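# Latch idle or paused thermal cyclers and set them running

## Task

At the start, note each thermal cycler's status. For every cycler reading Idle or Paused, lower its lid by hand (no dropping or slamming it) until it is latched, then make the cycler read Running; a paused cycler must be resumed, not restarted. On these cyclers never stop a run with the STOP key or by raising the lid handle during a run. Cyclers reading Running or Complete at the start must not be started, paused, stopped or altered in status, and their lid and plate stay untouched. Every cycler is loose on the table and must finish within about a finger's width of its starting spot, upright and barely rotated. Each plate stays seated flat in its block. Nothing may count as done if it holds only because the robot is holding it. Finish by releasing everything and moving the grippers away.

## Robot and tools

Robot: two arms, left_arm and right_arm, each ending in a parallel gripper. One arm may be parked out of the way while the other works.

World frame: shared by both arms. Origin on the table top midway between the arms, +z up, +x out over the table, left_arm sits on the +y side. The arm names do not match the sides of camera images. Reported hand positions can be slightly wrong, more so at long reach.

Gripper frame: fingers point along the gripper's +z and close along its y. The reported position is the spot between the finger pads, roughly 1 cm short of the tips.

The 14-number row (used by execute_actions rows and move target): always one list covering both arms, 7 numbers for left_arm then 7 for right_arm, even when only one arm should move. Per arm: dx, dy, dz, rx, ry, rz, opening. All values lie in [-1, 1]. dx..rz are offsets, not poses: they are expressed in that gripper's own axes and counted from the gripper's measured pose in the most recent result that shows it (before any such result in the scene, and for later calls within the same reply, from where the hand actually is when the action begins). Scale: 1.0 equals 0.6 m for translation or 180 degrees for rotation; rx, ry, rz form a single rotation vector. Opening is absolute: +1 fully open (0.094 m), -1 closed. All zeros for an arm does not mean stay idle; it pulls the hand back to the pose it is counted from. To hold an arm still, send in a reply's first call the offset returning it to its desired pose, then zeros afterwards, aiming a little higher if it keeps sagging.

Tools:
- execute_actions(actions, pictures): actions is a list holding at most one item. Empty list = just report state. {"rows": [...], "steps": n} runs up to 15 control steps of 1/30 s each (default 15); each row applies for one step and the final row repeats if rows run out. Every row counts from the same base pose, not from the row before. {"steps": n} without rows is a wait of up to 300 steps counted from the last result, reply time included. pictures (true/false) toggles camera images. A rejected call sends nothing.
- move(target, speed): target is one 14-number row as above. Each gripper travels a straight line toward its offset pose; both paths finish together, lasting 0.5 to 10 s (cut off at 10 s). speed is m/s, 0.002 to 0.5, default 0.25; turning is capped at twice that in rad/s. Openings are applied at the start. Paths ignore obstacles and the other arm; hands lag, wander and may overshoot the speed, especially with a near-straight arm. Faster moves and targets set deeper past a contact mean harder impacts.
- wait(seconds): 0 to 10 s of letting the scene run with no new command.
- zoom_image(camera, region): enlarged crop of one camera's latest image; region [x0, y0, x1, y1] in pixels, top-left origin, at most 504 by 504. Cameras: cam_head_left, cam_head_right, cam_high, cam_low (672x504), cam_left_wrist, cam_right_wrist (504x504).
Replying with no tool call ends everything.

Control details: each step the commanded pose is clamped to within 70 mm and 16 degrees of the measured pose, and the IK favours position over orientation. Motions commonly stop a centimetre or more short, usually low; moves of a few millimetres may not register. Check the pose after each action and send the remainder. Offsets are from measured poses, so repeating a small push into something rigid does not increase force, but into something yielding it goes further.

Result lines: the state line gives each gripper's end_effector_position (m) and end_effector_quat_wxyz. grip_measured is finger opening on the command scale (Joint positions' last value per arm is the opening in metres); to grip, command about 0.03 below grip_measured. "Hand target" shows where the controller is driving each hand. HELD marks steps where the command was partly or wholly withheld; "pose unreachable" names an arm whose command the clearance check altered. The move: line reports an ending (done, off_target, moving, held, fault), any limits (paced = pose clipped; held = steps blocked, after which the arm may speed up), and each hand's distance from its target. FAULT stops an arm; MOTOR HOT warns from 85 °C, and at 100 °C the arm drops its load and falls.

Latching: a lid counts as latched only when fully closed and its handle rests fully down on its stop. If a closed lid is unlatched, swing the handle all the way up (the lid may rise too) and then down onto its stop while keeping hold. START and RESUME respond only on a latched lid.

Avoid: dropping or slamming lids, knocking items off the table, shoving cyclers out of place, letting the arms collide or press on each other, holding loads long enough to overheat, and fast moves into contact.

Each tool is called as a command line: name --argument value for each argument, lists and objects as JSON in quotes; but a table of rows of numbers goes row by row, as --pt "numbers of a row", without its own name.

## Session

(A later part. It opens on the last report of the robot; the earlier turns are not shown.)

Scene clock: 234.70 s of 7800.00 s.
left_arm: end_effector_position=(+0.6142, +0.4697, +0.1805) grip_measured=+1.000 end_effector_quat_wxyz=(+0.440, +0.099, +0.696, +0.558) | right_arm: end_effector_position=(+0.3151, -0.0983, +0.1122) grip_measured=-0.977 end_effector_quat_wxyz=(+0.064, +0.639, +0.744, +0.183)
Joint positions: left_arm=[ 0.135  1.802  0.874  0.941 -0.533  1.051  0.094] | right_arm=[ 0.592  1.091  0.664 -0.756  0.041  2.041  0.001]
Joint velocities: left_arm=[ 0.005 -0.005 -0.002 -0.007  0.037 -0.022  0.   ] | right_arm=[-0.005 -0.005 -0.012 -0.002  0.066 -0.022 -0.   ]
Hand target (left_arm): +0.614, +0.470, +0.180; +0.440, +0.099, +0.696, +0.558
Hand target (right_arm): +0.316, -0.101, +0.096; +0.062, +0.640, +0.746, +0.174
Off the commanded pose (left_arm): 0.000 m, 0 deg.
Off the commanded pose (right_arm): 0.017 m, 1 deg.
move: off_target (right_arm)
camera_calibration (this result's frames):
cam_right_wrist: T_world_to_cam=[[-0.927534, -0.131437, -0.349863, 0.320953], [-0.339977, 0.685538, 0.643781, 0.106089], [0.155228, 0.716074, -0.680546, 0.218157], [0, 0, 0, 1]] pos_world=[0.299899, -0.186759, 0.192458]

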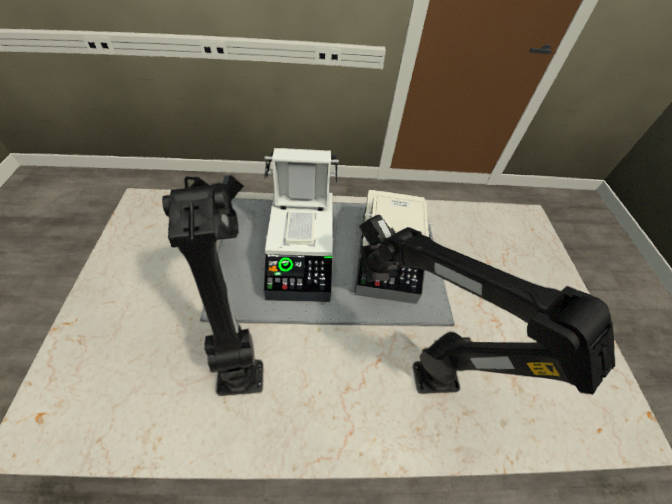

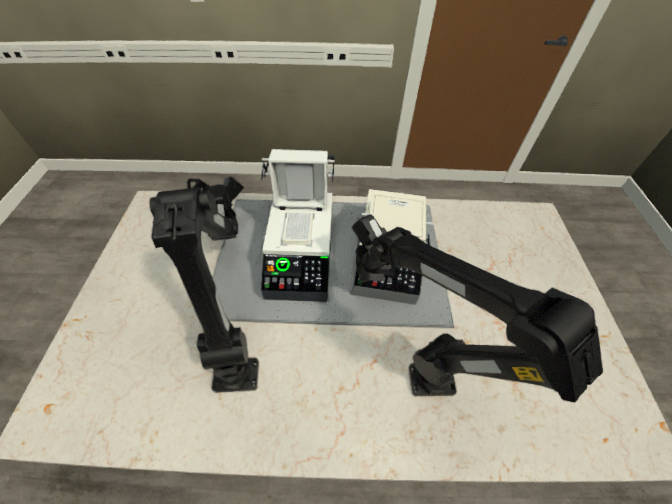

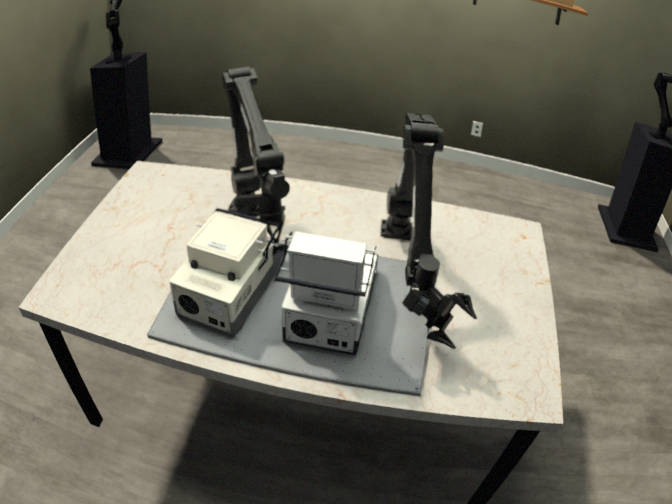

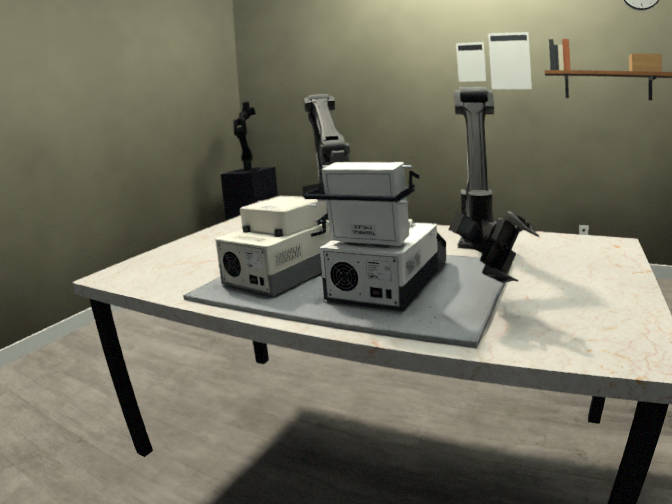

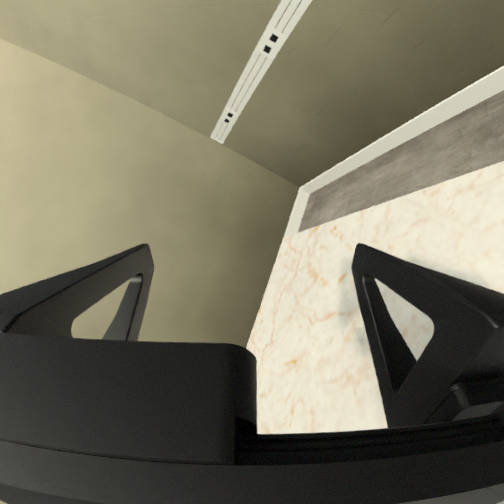

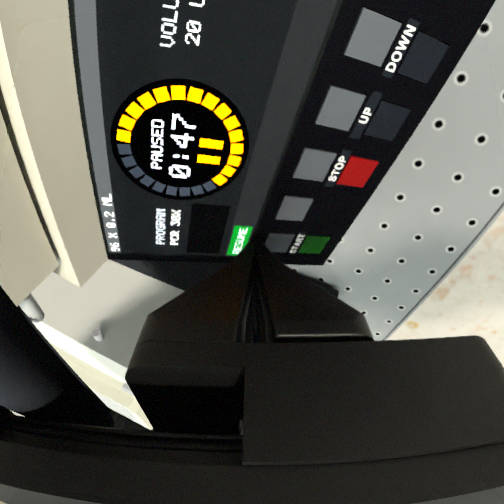

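move --target '[0,0,0,0,0,0,1,-0.003,-0.012,-0.03,0,0,0,-1]' --speed 0.03

move --target '[0,0,0,0,0,0,1,-0.008,-0.018,0.05,0,0,0,-1]' --speed 0.02

Scene clock: 240.17 s of 7800.00 s.
left_arm: end_effector_position=(+0.6142, +0.4697, +0.1805) grip_measured=+1.000 end_effector_quat_wxyz=(+0.440, +0.099, +0.696, +0.558) | right_arm: end_effector_position=(+0.3081, -0.1035, +0.1259) grip_measured=-0.977 end_effector_quat_wxyz=(+0.066, +0.638, +0.743, +0.189)
Joint positions: left_arm=[ 0.135  1.802  0.874  0.941 -0.533  1.051  0.094] | right_arm=[ 0.592  1.036  0.664 -0.797  0.041  2.041  0.001]
Joint velocities: left_arm=[-0.005 -0.005 -0.007 -0.002 -0.066 -0.007  0.   ] | right_arm=[-0.015 -0.005 -0.002 -0.027  0.022 -0.037  0.   ]
Hand target (left_arm): +0.614, +0.470, +0.180; +0.440, +0.099, +0.696, +0.558
Hand target (right_arm): +0.303, -0.105, +0.126; +0.065, +0.639, +0.744, +0.183
Off the commanded pose (left_arm): 0.000 m, 0 deg.
Off the commanded pose (right_arm): 0.005 m, 1 deg.
After step 90, 1.57 s passed at rest.
move: done
camera_calibration (this result's frames):
cam_right_wrist: T_world_to_cam=[[-0.923644, -0.128608, -0.361028, 0.319046], [-0.346965, 0.680705, 0.645179, 0.0999444], [0.162779, 0.72118, -0.673351, 0.229557], [0, 0, 0, 1]] pos_world=[0.291995, -0.192553, 0.205275]

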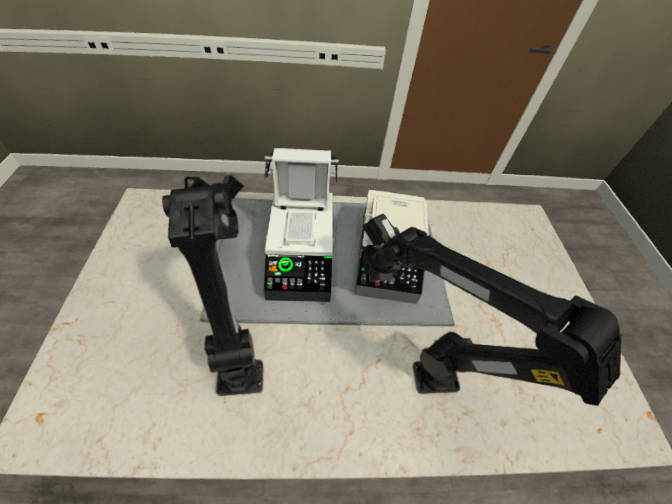

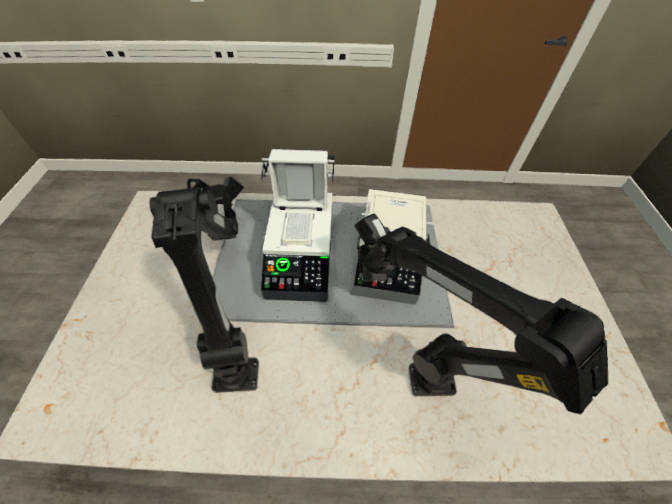

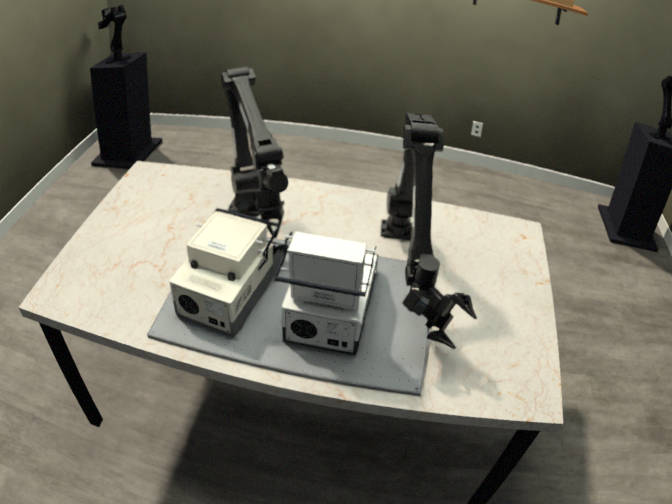

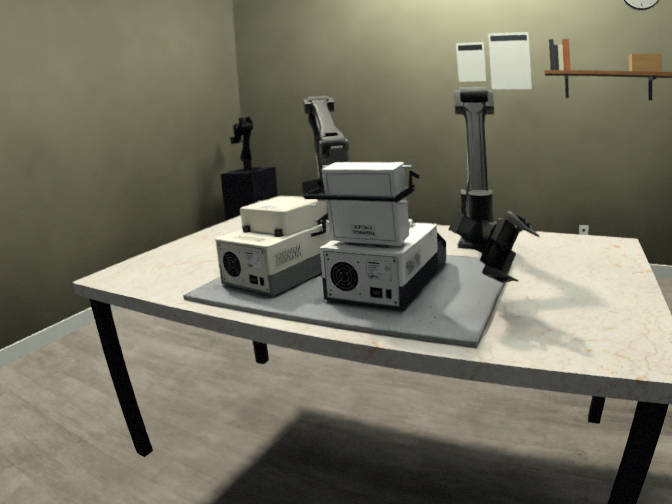

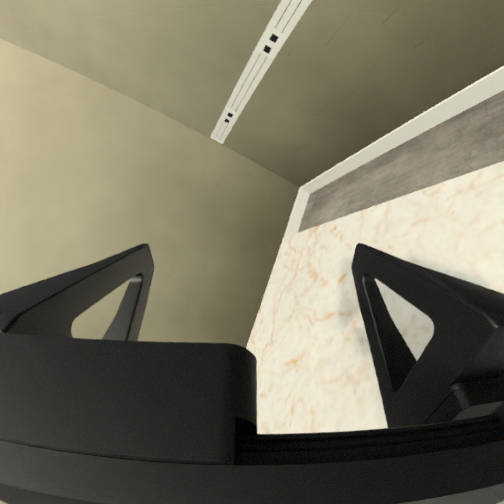

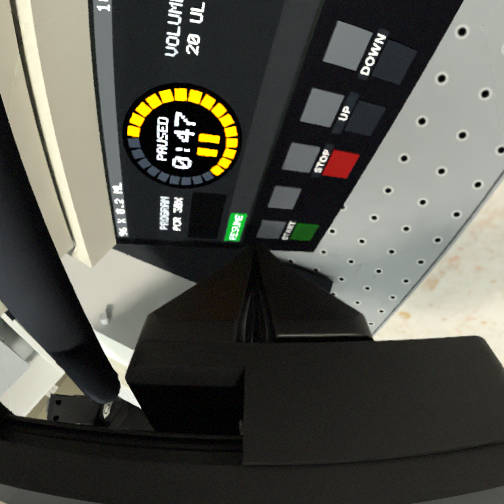

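Scene clock: 242.00 s of 7800.00 s.
left_arm: end_effector_position=(+0.6142, +0.4697, +0.1805) grip_measured=+1.000 end_effector_quat_wxyz=(+0.440, +0.099, +0.696, +0.558) | right_arm: end_effector_position=(+0.3119, -0.1010, +0.1127) grip_measured=-0.977 end_effector_quat_wxyz=(+0.070, +0.637, +0.740, +0.204)
Joint positions: left_arm=[ 0.135  1.802  0.874  0.941 -0.533  1.051  0.094] | right_arm=[ 0.592  1.05   0.626 -0.713  0.042  2.041  0.001]
Joint velocities: left_arm=[-0.005 -0.005 -0.007  0.002 -0.007 -0.051  0.   ] | right_arm=[-0.015 -0.005 -0.007  0.007 -0.037  0.022 -0.   ]
Hand target (left_arm): +0.614, +0.470, +0.180; +0.440, +0.099, +0.696, +0.558
Hand target (right_arm): +0.308, -0.104, +0.095; +0.066, +0.638, +0.743, +0.189
Off the commanded pose (left_arm): 0.000 m, 0 deg.
Off the commanded pose (right_arm): 0.019 m, 2 deg.
move: off_target (right_arm)
camera_calibration (this result's frames):
cam_right_wrist: T_world_to_cam=[[-0.913895, -0.12152, -0.387334, 0.318714], [-0.363596, 0.669361, 0.647885, 0.11183], [0.180535, 0.732932, -0.65591, 0.211896], [0, 0, 0, 1]] pos_world=[0.293678, -0.19143, 0.18998]

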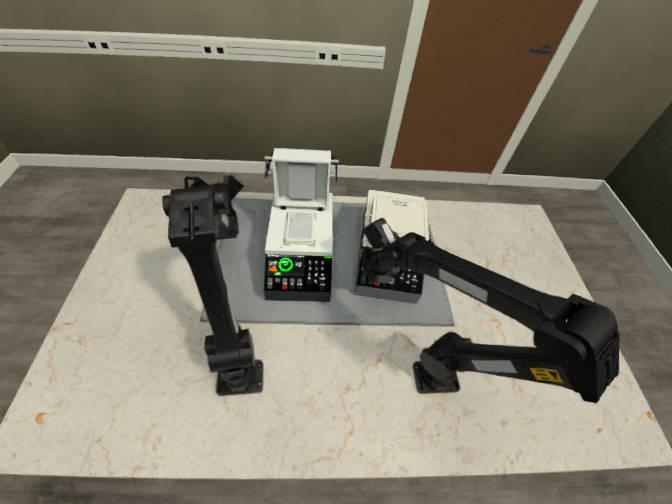

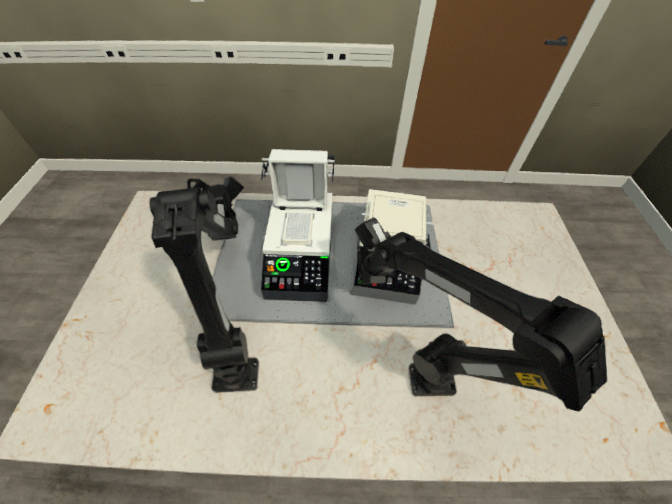

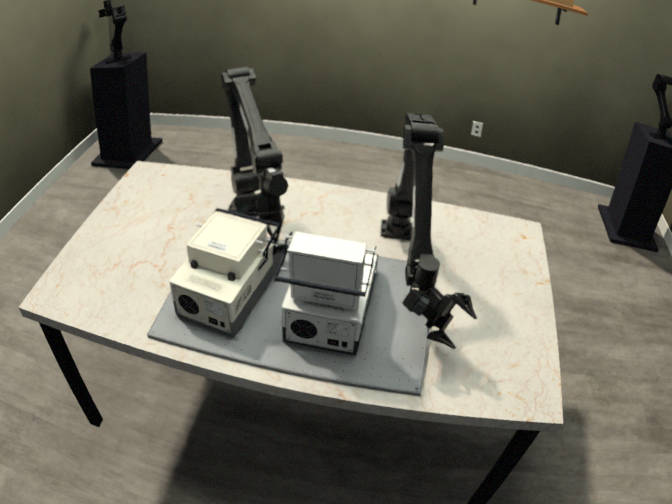

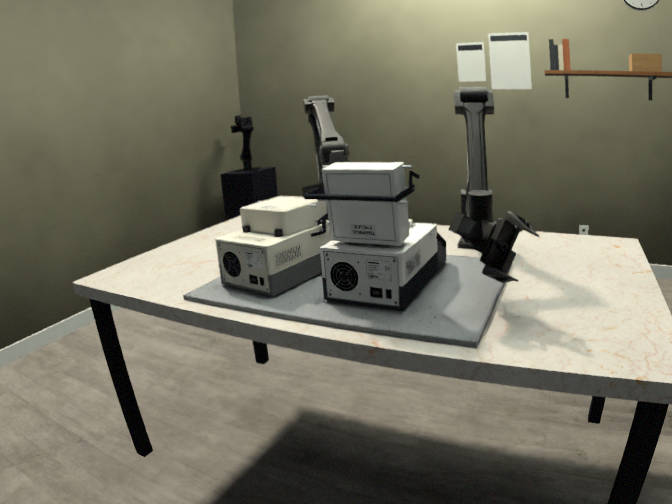

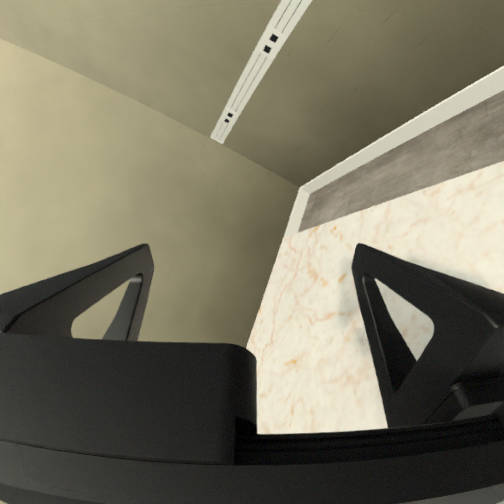

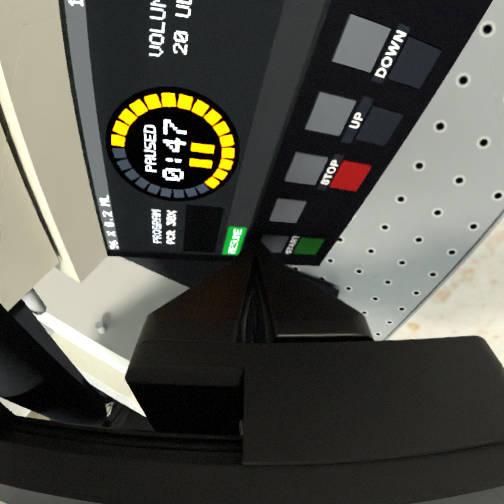

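move --target '[0,0,0,0,0,0,1,0.003,-0.03,-0.03,0.03,0,0,-1]' --speed 0.03

move --target '[0,0,0,0,0,0,1,-0.006,-0.015,0.05,0,0,0,-1]' --speed 0.02

Scene clock: 252.03 s of 7800.00 s.
left_arm: end_effector_position=(+0.6142, +0.4697, +0.1805) grip_measured=+1.000 end_effector_quat_wxyz=(+0.440, +0.099, +0.696, +0.558) | right_arm: end_effector_position=(+0.2854, -0.1123, +0.1079) grip_measured=-0.977 end_effector_quat_wxyz=(+0.042, +0.639, +0.751, +0.159)
Joint positions: left_arm=[ 0.135  1.802  0.874  0.941 -0.533  1.051  0.094] | right_arm=[ 0.594  1.028  0.626 -0.839  0.008  2.041  0.001]
Joint velocities: left_arm=[-0.005 -0.005  0.007 -0.002 -0.007 -0.051  0.   ] | right_arm=[-0.015 -0.005 -0.002 -0.012  0.007  0.051  0.001]
Hand target (left_arm): +0.614, +0.470, +0.180; +0.440, +0.099, +0.696, +0.558
Hand target (right_arm): +0.289, -0.106, +0.122; +0.041, +0.639, +0.750, +0.169
Off the commanded pose (left_arm): 0.000 m, 0 deg.
Off the commanded pose (right_arm): 0.016 m, 1 deg.
After step 90, 5.23 s passed at rest.
move: off_target (right_arm)
camera_calibration (this result's frames):
cam_right_wrist: T_world_to_cam=[[-0.946558, -0.14677, -0.287206, 0.286928], [-0.306395, 0.687332, 0.658557, 0.0974305], [0.10075, 0.711361, -0.695569, 0.246481], [0, 0, 0, 1]] pos_world=[0.276614, -0.200191, 0.189688]

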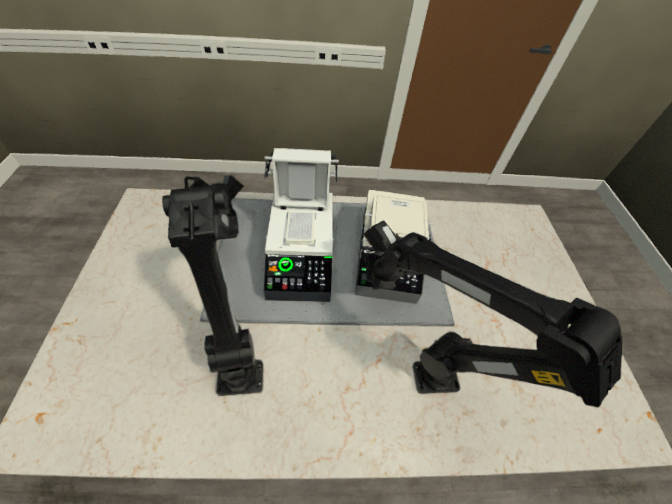

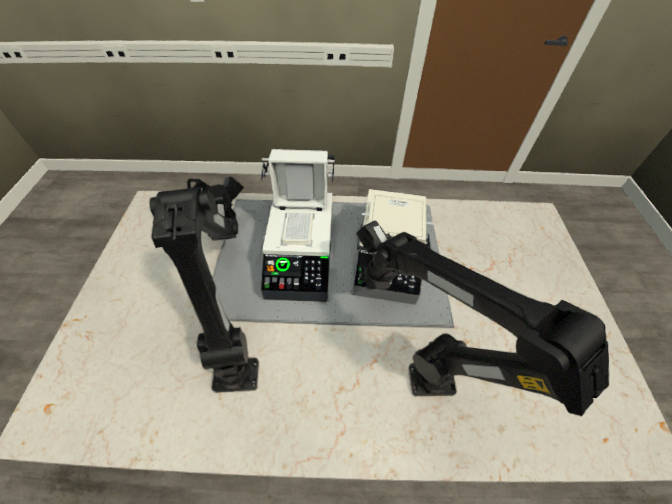

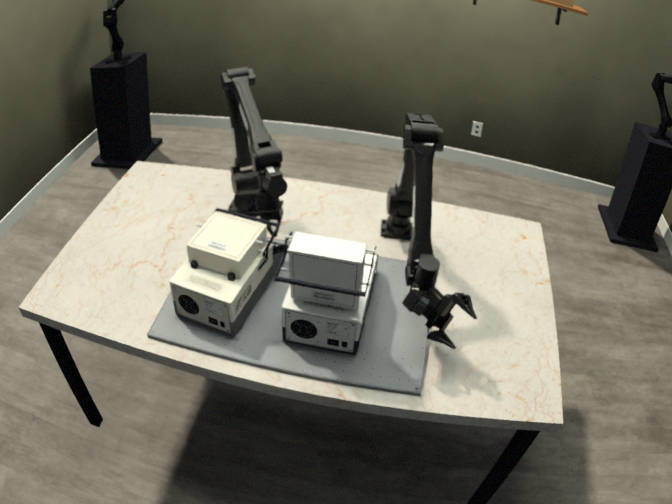

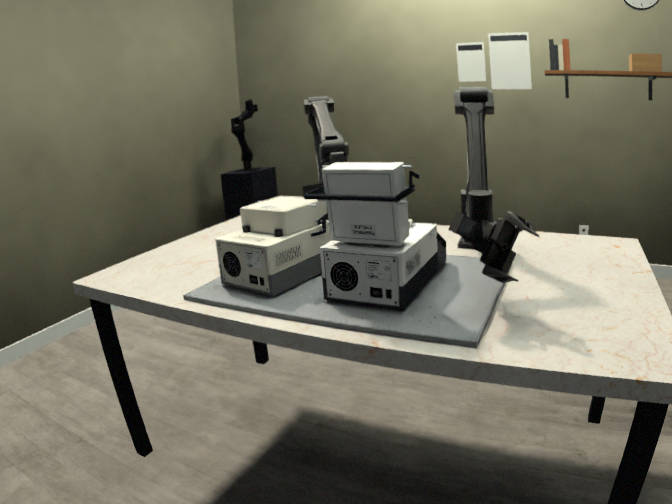

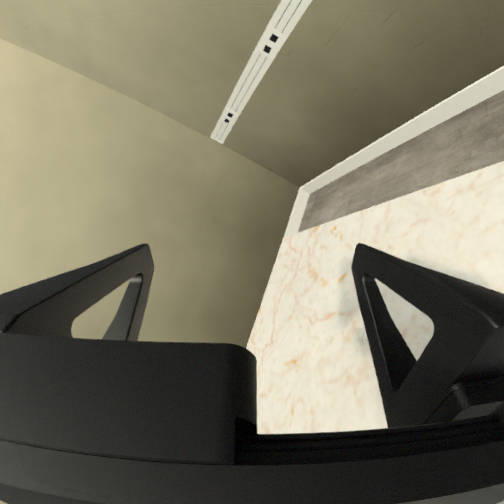

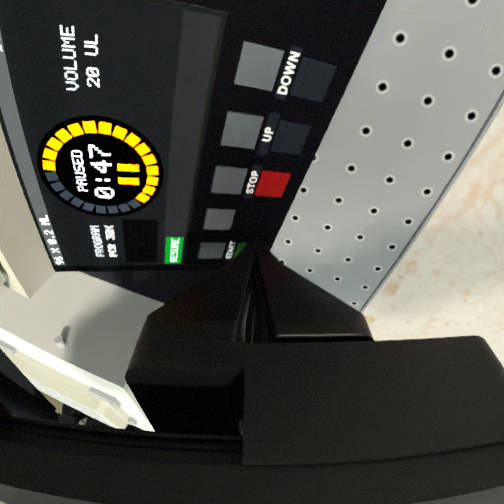

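Scene clock: 253.83 s of 7800.00 s.
left_arm: end_effector_position=(+0.6142, +0.4697, +0.1805) grip_measured=+1.000 end_effector_quat_wxyz=(+0.440, +0.099, +0.696, +0.558) | right_arm: end_effector_position=(+0.2846, -0.1110, +0.0907) grip_measured=-0.978 end_effector_quat_wxyz=(+0.041, +0.638, +0.752, +0.163)
Joint positions: left_arm=[ 0.135  1.802  0.874  0.941 -0.533  1.051  0.094] | right_arm=[ 0.596  1.049  0.588 -0.771  0.003  2.041  0.001]
Joint velocities: left_arm=[ 0.005 -0.005 -0.007  0.017 -0.095 -0.037  0.   ] | right_arm=[ 0.005  0.015 -0.007 -0.002 -0.022  0.081 -0.   ]
Hand target (left_arm): +0.614, +0.470, +0.180; +0.440, +0.099, +0.696, +0.558
Hand target (right_arm): +0.285, -0.112, +0.077; +0.042, +0.640, +0.751, +0.159
Off the commanded pose (left_arm): 0.000 m, 0 deg.
Off the commanded pose (right_arm): 0.014 m, 1 deg.
move: off_target (right_arm)
camera_calibration (this result's frames):
cam_right_wrist: T_world_to_cam=[[-0.944678, -0.148231, -0.292594, 0.281245], [-0.312087, 0.68069, 0.662769, 0.10803], [0.100923, 0.717418, -0.689294, 0.233744], [0, 0, 0, 1]] pos_world=[0.27581, -0.199538, 0.17181]

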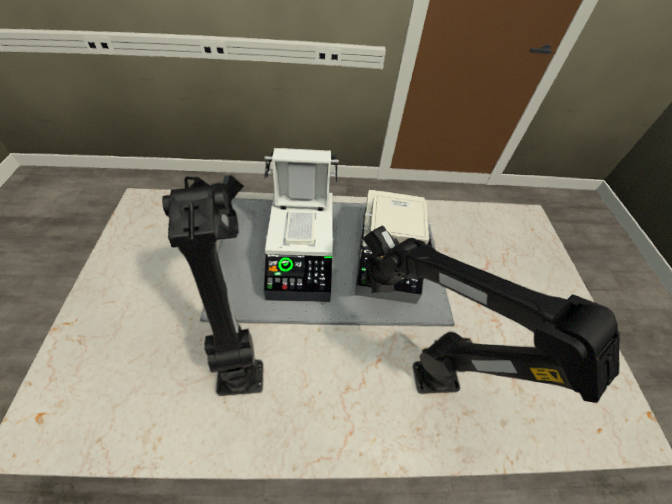

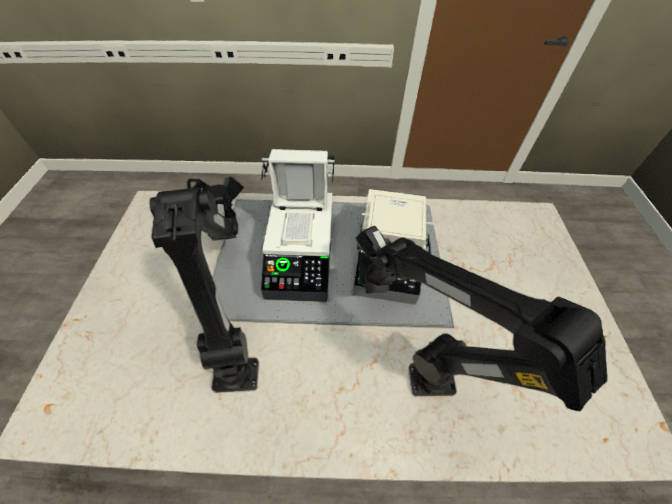

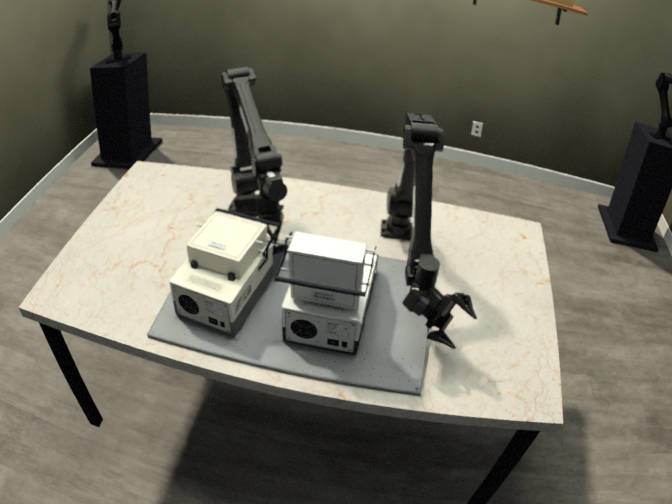

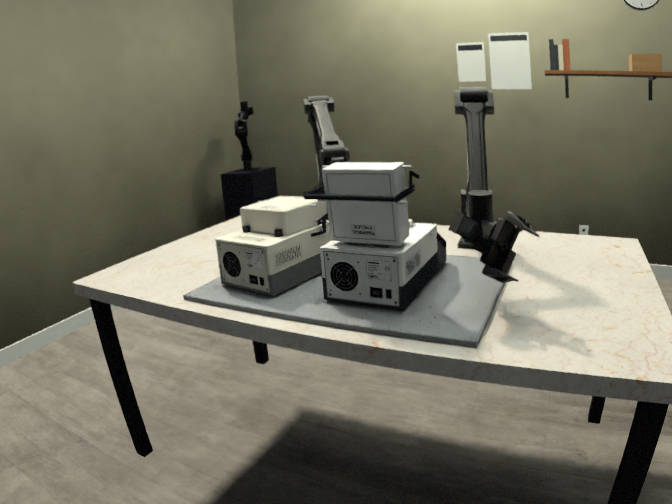

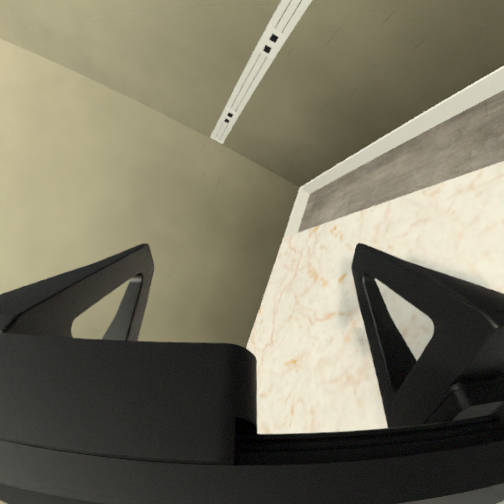

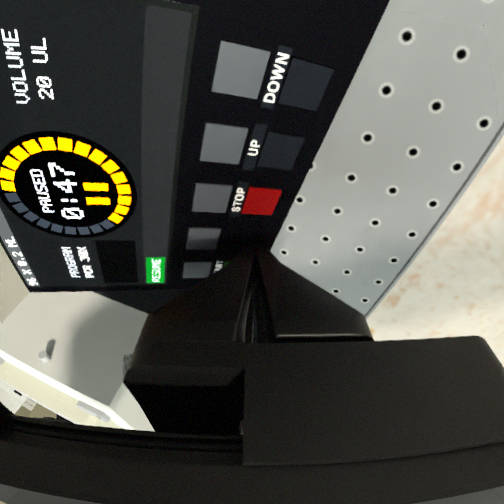

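move --target '[0,0,0,0,0,0,1,0.013,0.04,-0.06,0,0,0,-1]' --speed 0.03

Scene clock: 261.47 s of 7800.00 s.
left_arm: end_effector_position=(+0.6142, +0.4697, +0.1805) grip_measured=+1.000 end_effector_quat_wxyz=(+0.440, +0.099, +0.696, +0.558) | right_arm: end_effector_position=(+0.2832, -0.1140, +0.1100) grip_measured=-0.978 end_effector_quat_wxyz=(+0.036, +0.642, +0.752, +0.145)
Joint positions: left_arm=[ 0.135  1.802  0.874  0.941 -0.533  1.051  0.094] | right_arm=[ 0.59   1.036  0.644 -0.879  0.002  2.041  0.001]
Joint velocities: left_arm=[-0.015 -0.005  0.002 -0.007  0.051 -0.081  0.   ] | right_arm=[-0.015 -0.005 -0.002  0.002  0.007  0.007 -0.001]
Hand target (left_arm): +0.614, +0.470, +0.180; +0.440, +0.099, +0.696, +0.558
Hand target (right_arm): +0.296, -0.108, +0.133; +0.041, +0.638, +0.752, +0.164
Off the commanded pose (left_arm): 0.000 m, 0 deg.
Off the commanded pose (right_arm): 0.027 m, 2 deg.
After step 90, 2.87 s passed at rest.
move: off_target (right_arm)
camera_calibration (this result's frames):
cam_right_wrist: T_world_to_cam=[[-0.954332, -0.148836, -0.259034, 0.284107], [-0.287107, 0.696606, 0.657503, 0.092226], [0.0825843, 0.701846, -0.707525, 0.254783], [0, 0, 0, 1]] pos_world=[0.27657, -0.200778, 0.19322]

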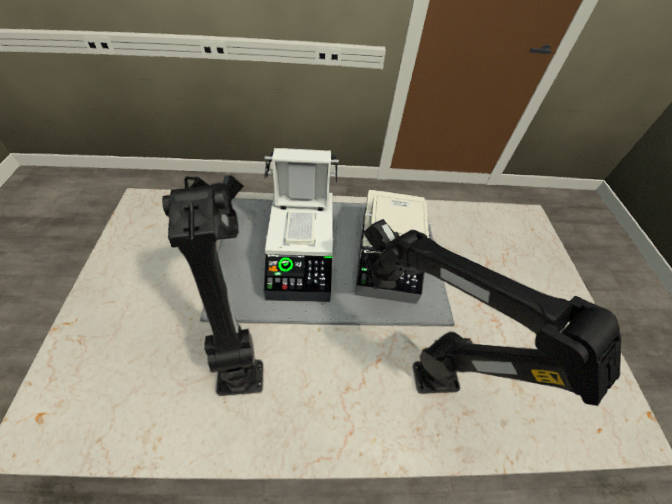

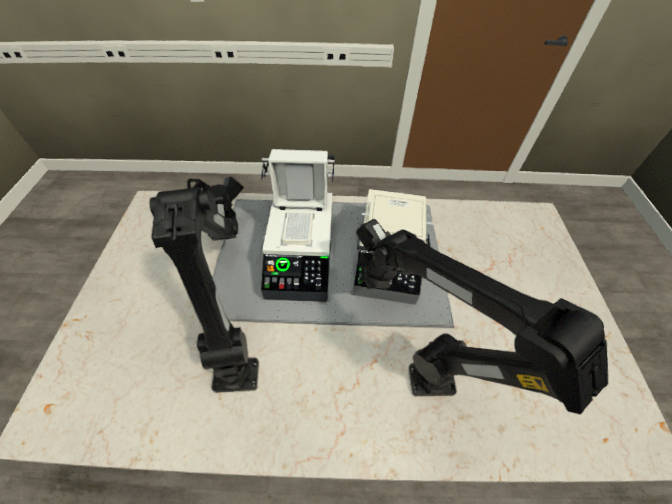

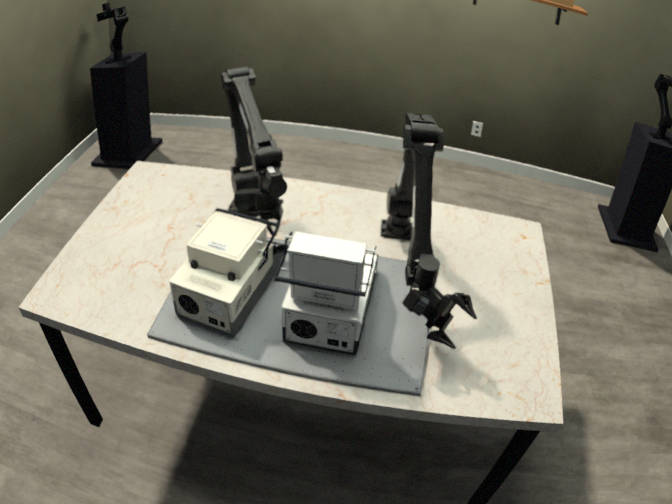

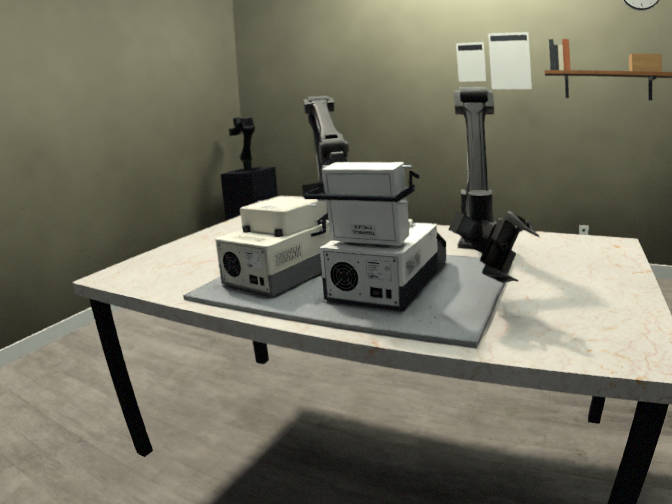

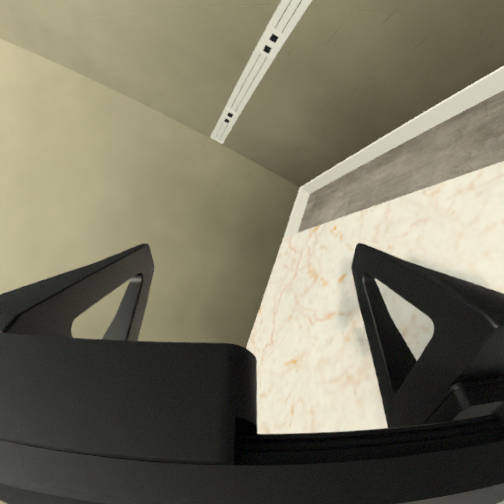

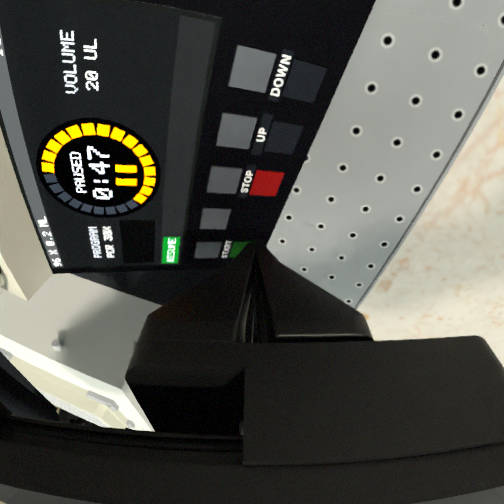

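move --target '[0,0,0,0,0,0,1,0.016,0.062,-0.03,0,0,0,-1]' --speed 0.03

Scene clock: 271.50 s of 7800.00 s.
left_arm: end_effector_position=(+0.6142, +0.4697, +0.1805) grip_measured=+1.000 end_effector_quat_wxyz=(+0.440, +0.099, +0.696, +0.558) | right_arm: end_effector_position=(+0.2997, -0.1089, +0.1223) grip_measured=-0.978 end_effector_quat_wxyz=(+0.034, +0.645, +0.751, +0.137)
Joint positions: left_arm=[ 0.135  1.802  0.874  0.941 -0.533  1.051  0.094] | right_arm=[ 0.572  1.084  0.713 -0.917 -0.002  2.03   0.001]
Joint velocities: left_arm=[-0.015  0.015  0.017  0.002 -0.007 -0.007  0.   ] | right_arm=[-0.015  0.005 -0.027 -0.012 -0.095 -0.051 -0.   ]
Hand target (left_arm): +0.614, +0.470, +0.180; +0.440, +0.099, +0.696, +0.558
Hand target (right_arm): +0.312, -0.103, +0.138; +0.036, +0.642, +0.752, +0.145
Off the commanded pose (left_arm): 0.000 m, 0 deg.
Off the commanded pose (right_arm): 0.022 m, 1 deg.
After step 90, 5.33 s passed at rest.
move: off_target (right_arm)
camera_calibration (this result's frames):
cam_right_wrist: T_world_to_cam=[[-0.958946, -0.144545, -0.243987, 0.303781], [-0.272844, 0.70484, 0.654795, 0.0822456], [0.0773242, 0.694483, -0.715342, 0.260217], [0, 0, 0, 1]] pos_world=[0.293629, -0.194776, 0.206409]

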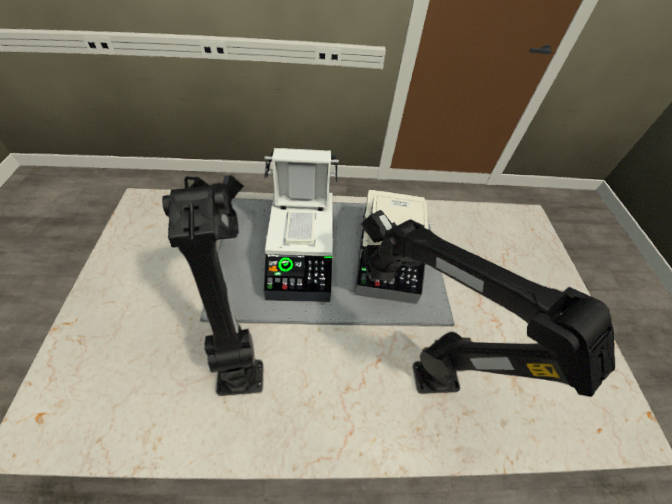

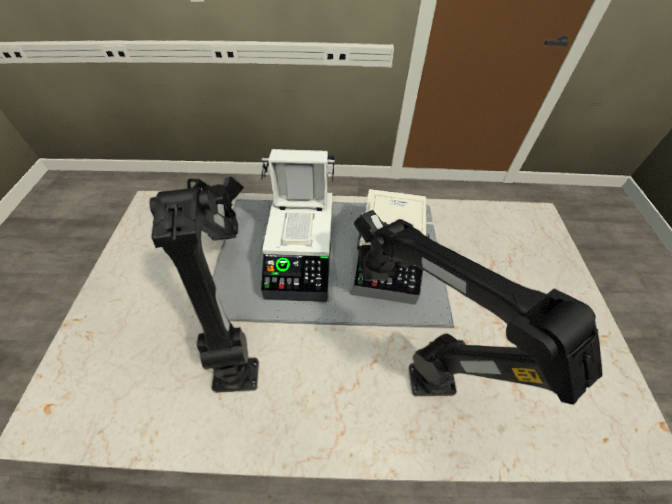

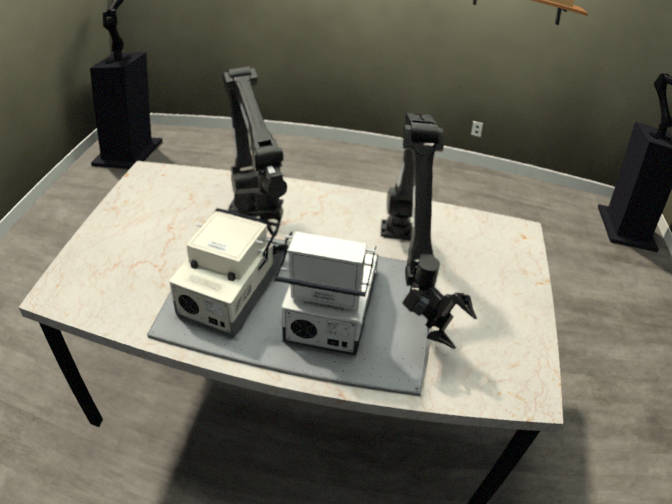

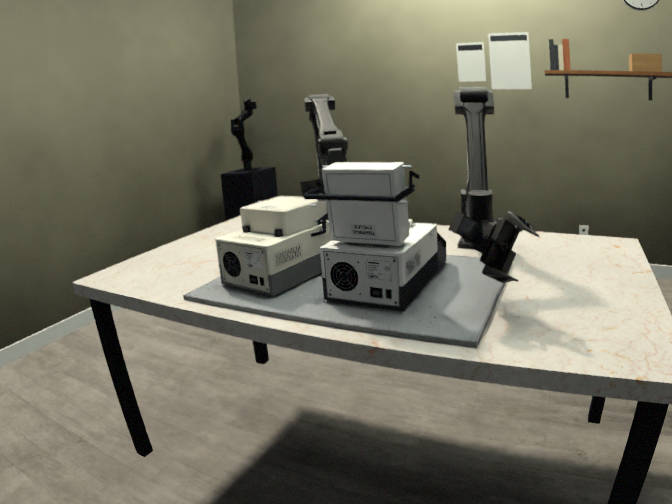

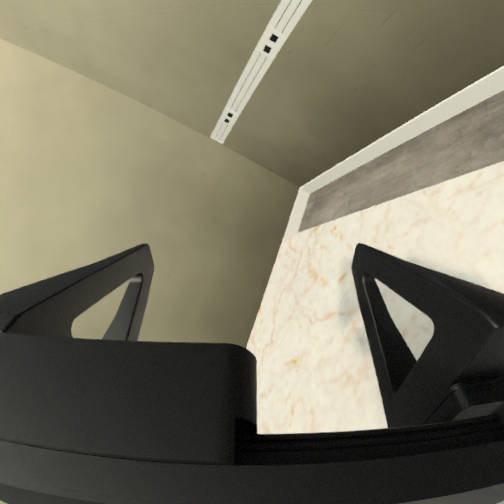

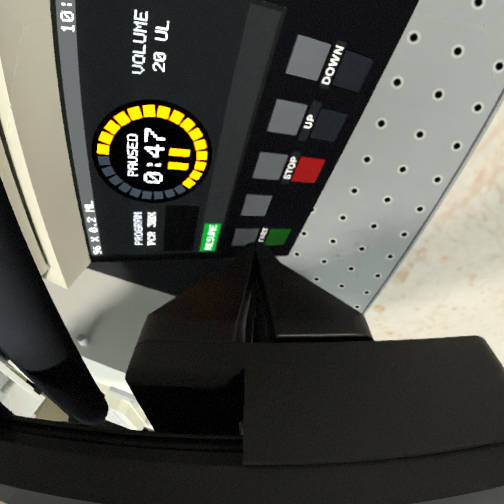

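Good start point; press down with less forward drift.

move --target '[0,0,0,0,0,0,1,0,-0.008,0.055,0,0,0,-1]' --speed 0.02

Scene clock: 278.63 s of 7800.00 s.
left_arm: end_effector_position=(+0.6142, +0.4697, +0.1805) grip_measured=+1.000 end_effector_quat_wxyz=(+0.440, +0.099, +0.696, +0.558) | right_arm: end_effector_position=(+0.3084, -0.1042, +0.1128) grip_measured=-0.978 end_effector_quat_wxyz=(+0.043, +0.644, +0.749, +0.154)
Joint positions: left_arm=[ 0.135  1.802  0.874  0.941 -0.533  1.051  0.094] | right_arm=[ 0.572  1.103  0.691 -0.838  0.006  2.029  0.001]
Joint velocities: left_arm=[-0.005  0.005 -0.032  0.002 -0.051  0.007  0.   ] | right_arm=[-0.005 -0.015  0.002 -0.007  0.022  0.007 -0.001]
Hand target (left_arm): +0.614, +0.470, +0.180; +0.440, +0.099, +0.696, +0.558
Hand target (right_arm): +0.301, -0.105, +0.091; +0.034, +0.645, +0.751, +0.137
Off the commanded pose (left_arm): 0.000 m, 0 deg.
Off the commanded pose (right_arm): 0.024 m, 2 deg.
After step 90, 2.23 s passed at rest.
move: off_target (right_arm)
camera_calibration (this result's frames):
cam_right_wrist: T_world_to_cam=[[-0.949892, -0.139384, -0.279779, 0.312301], [-0.295014, 0.695577, 0.655088, 0.0934218], [0.103299, 0.704802, -0.701843, 0.241037], [0, 0, 0, 1]] pos_world=[0.299314, -0.191336, 0.195346]

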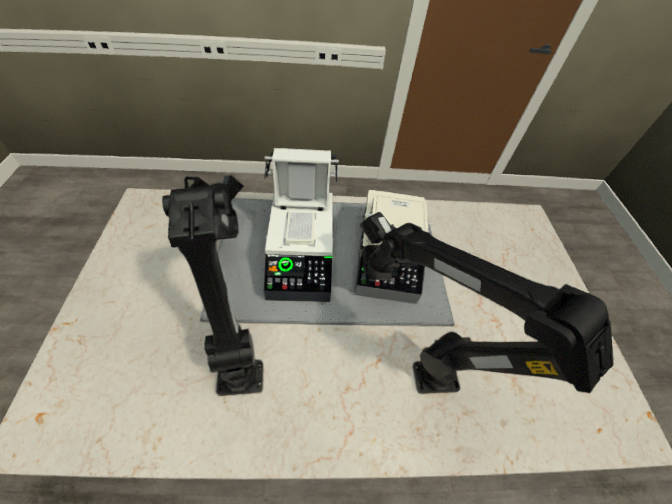

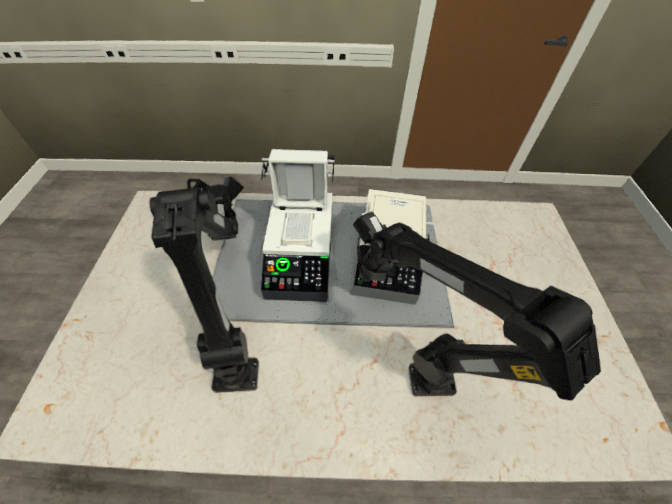

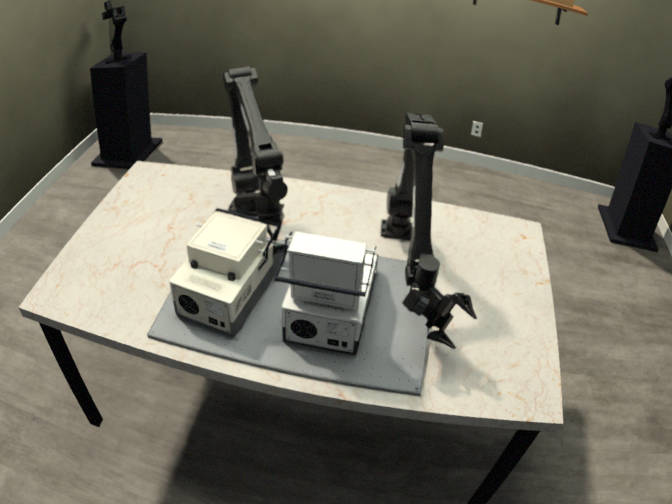

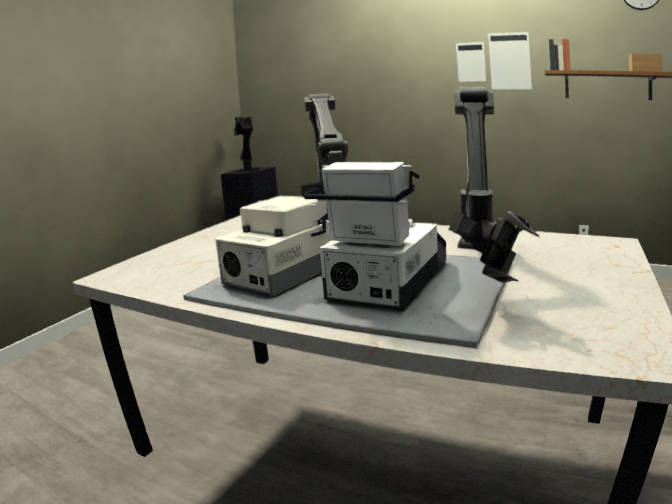

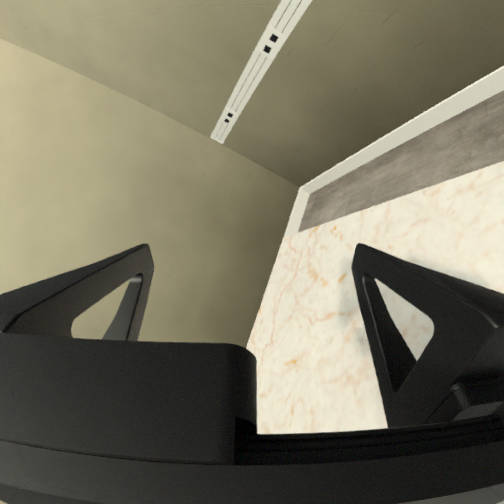

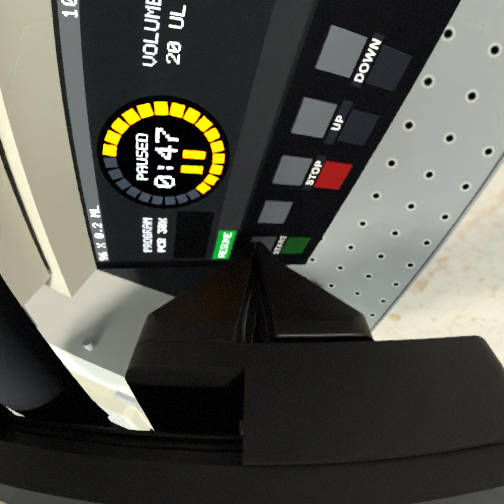

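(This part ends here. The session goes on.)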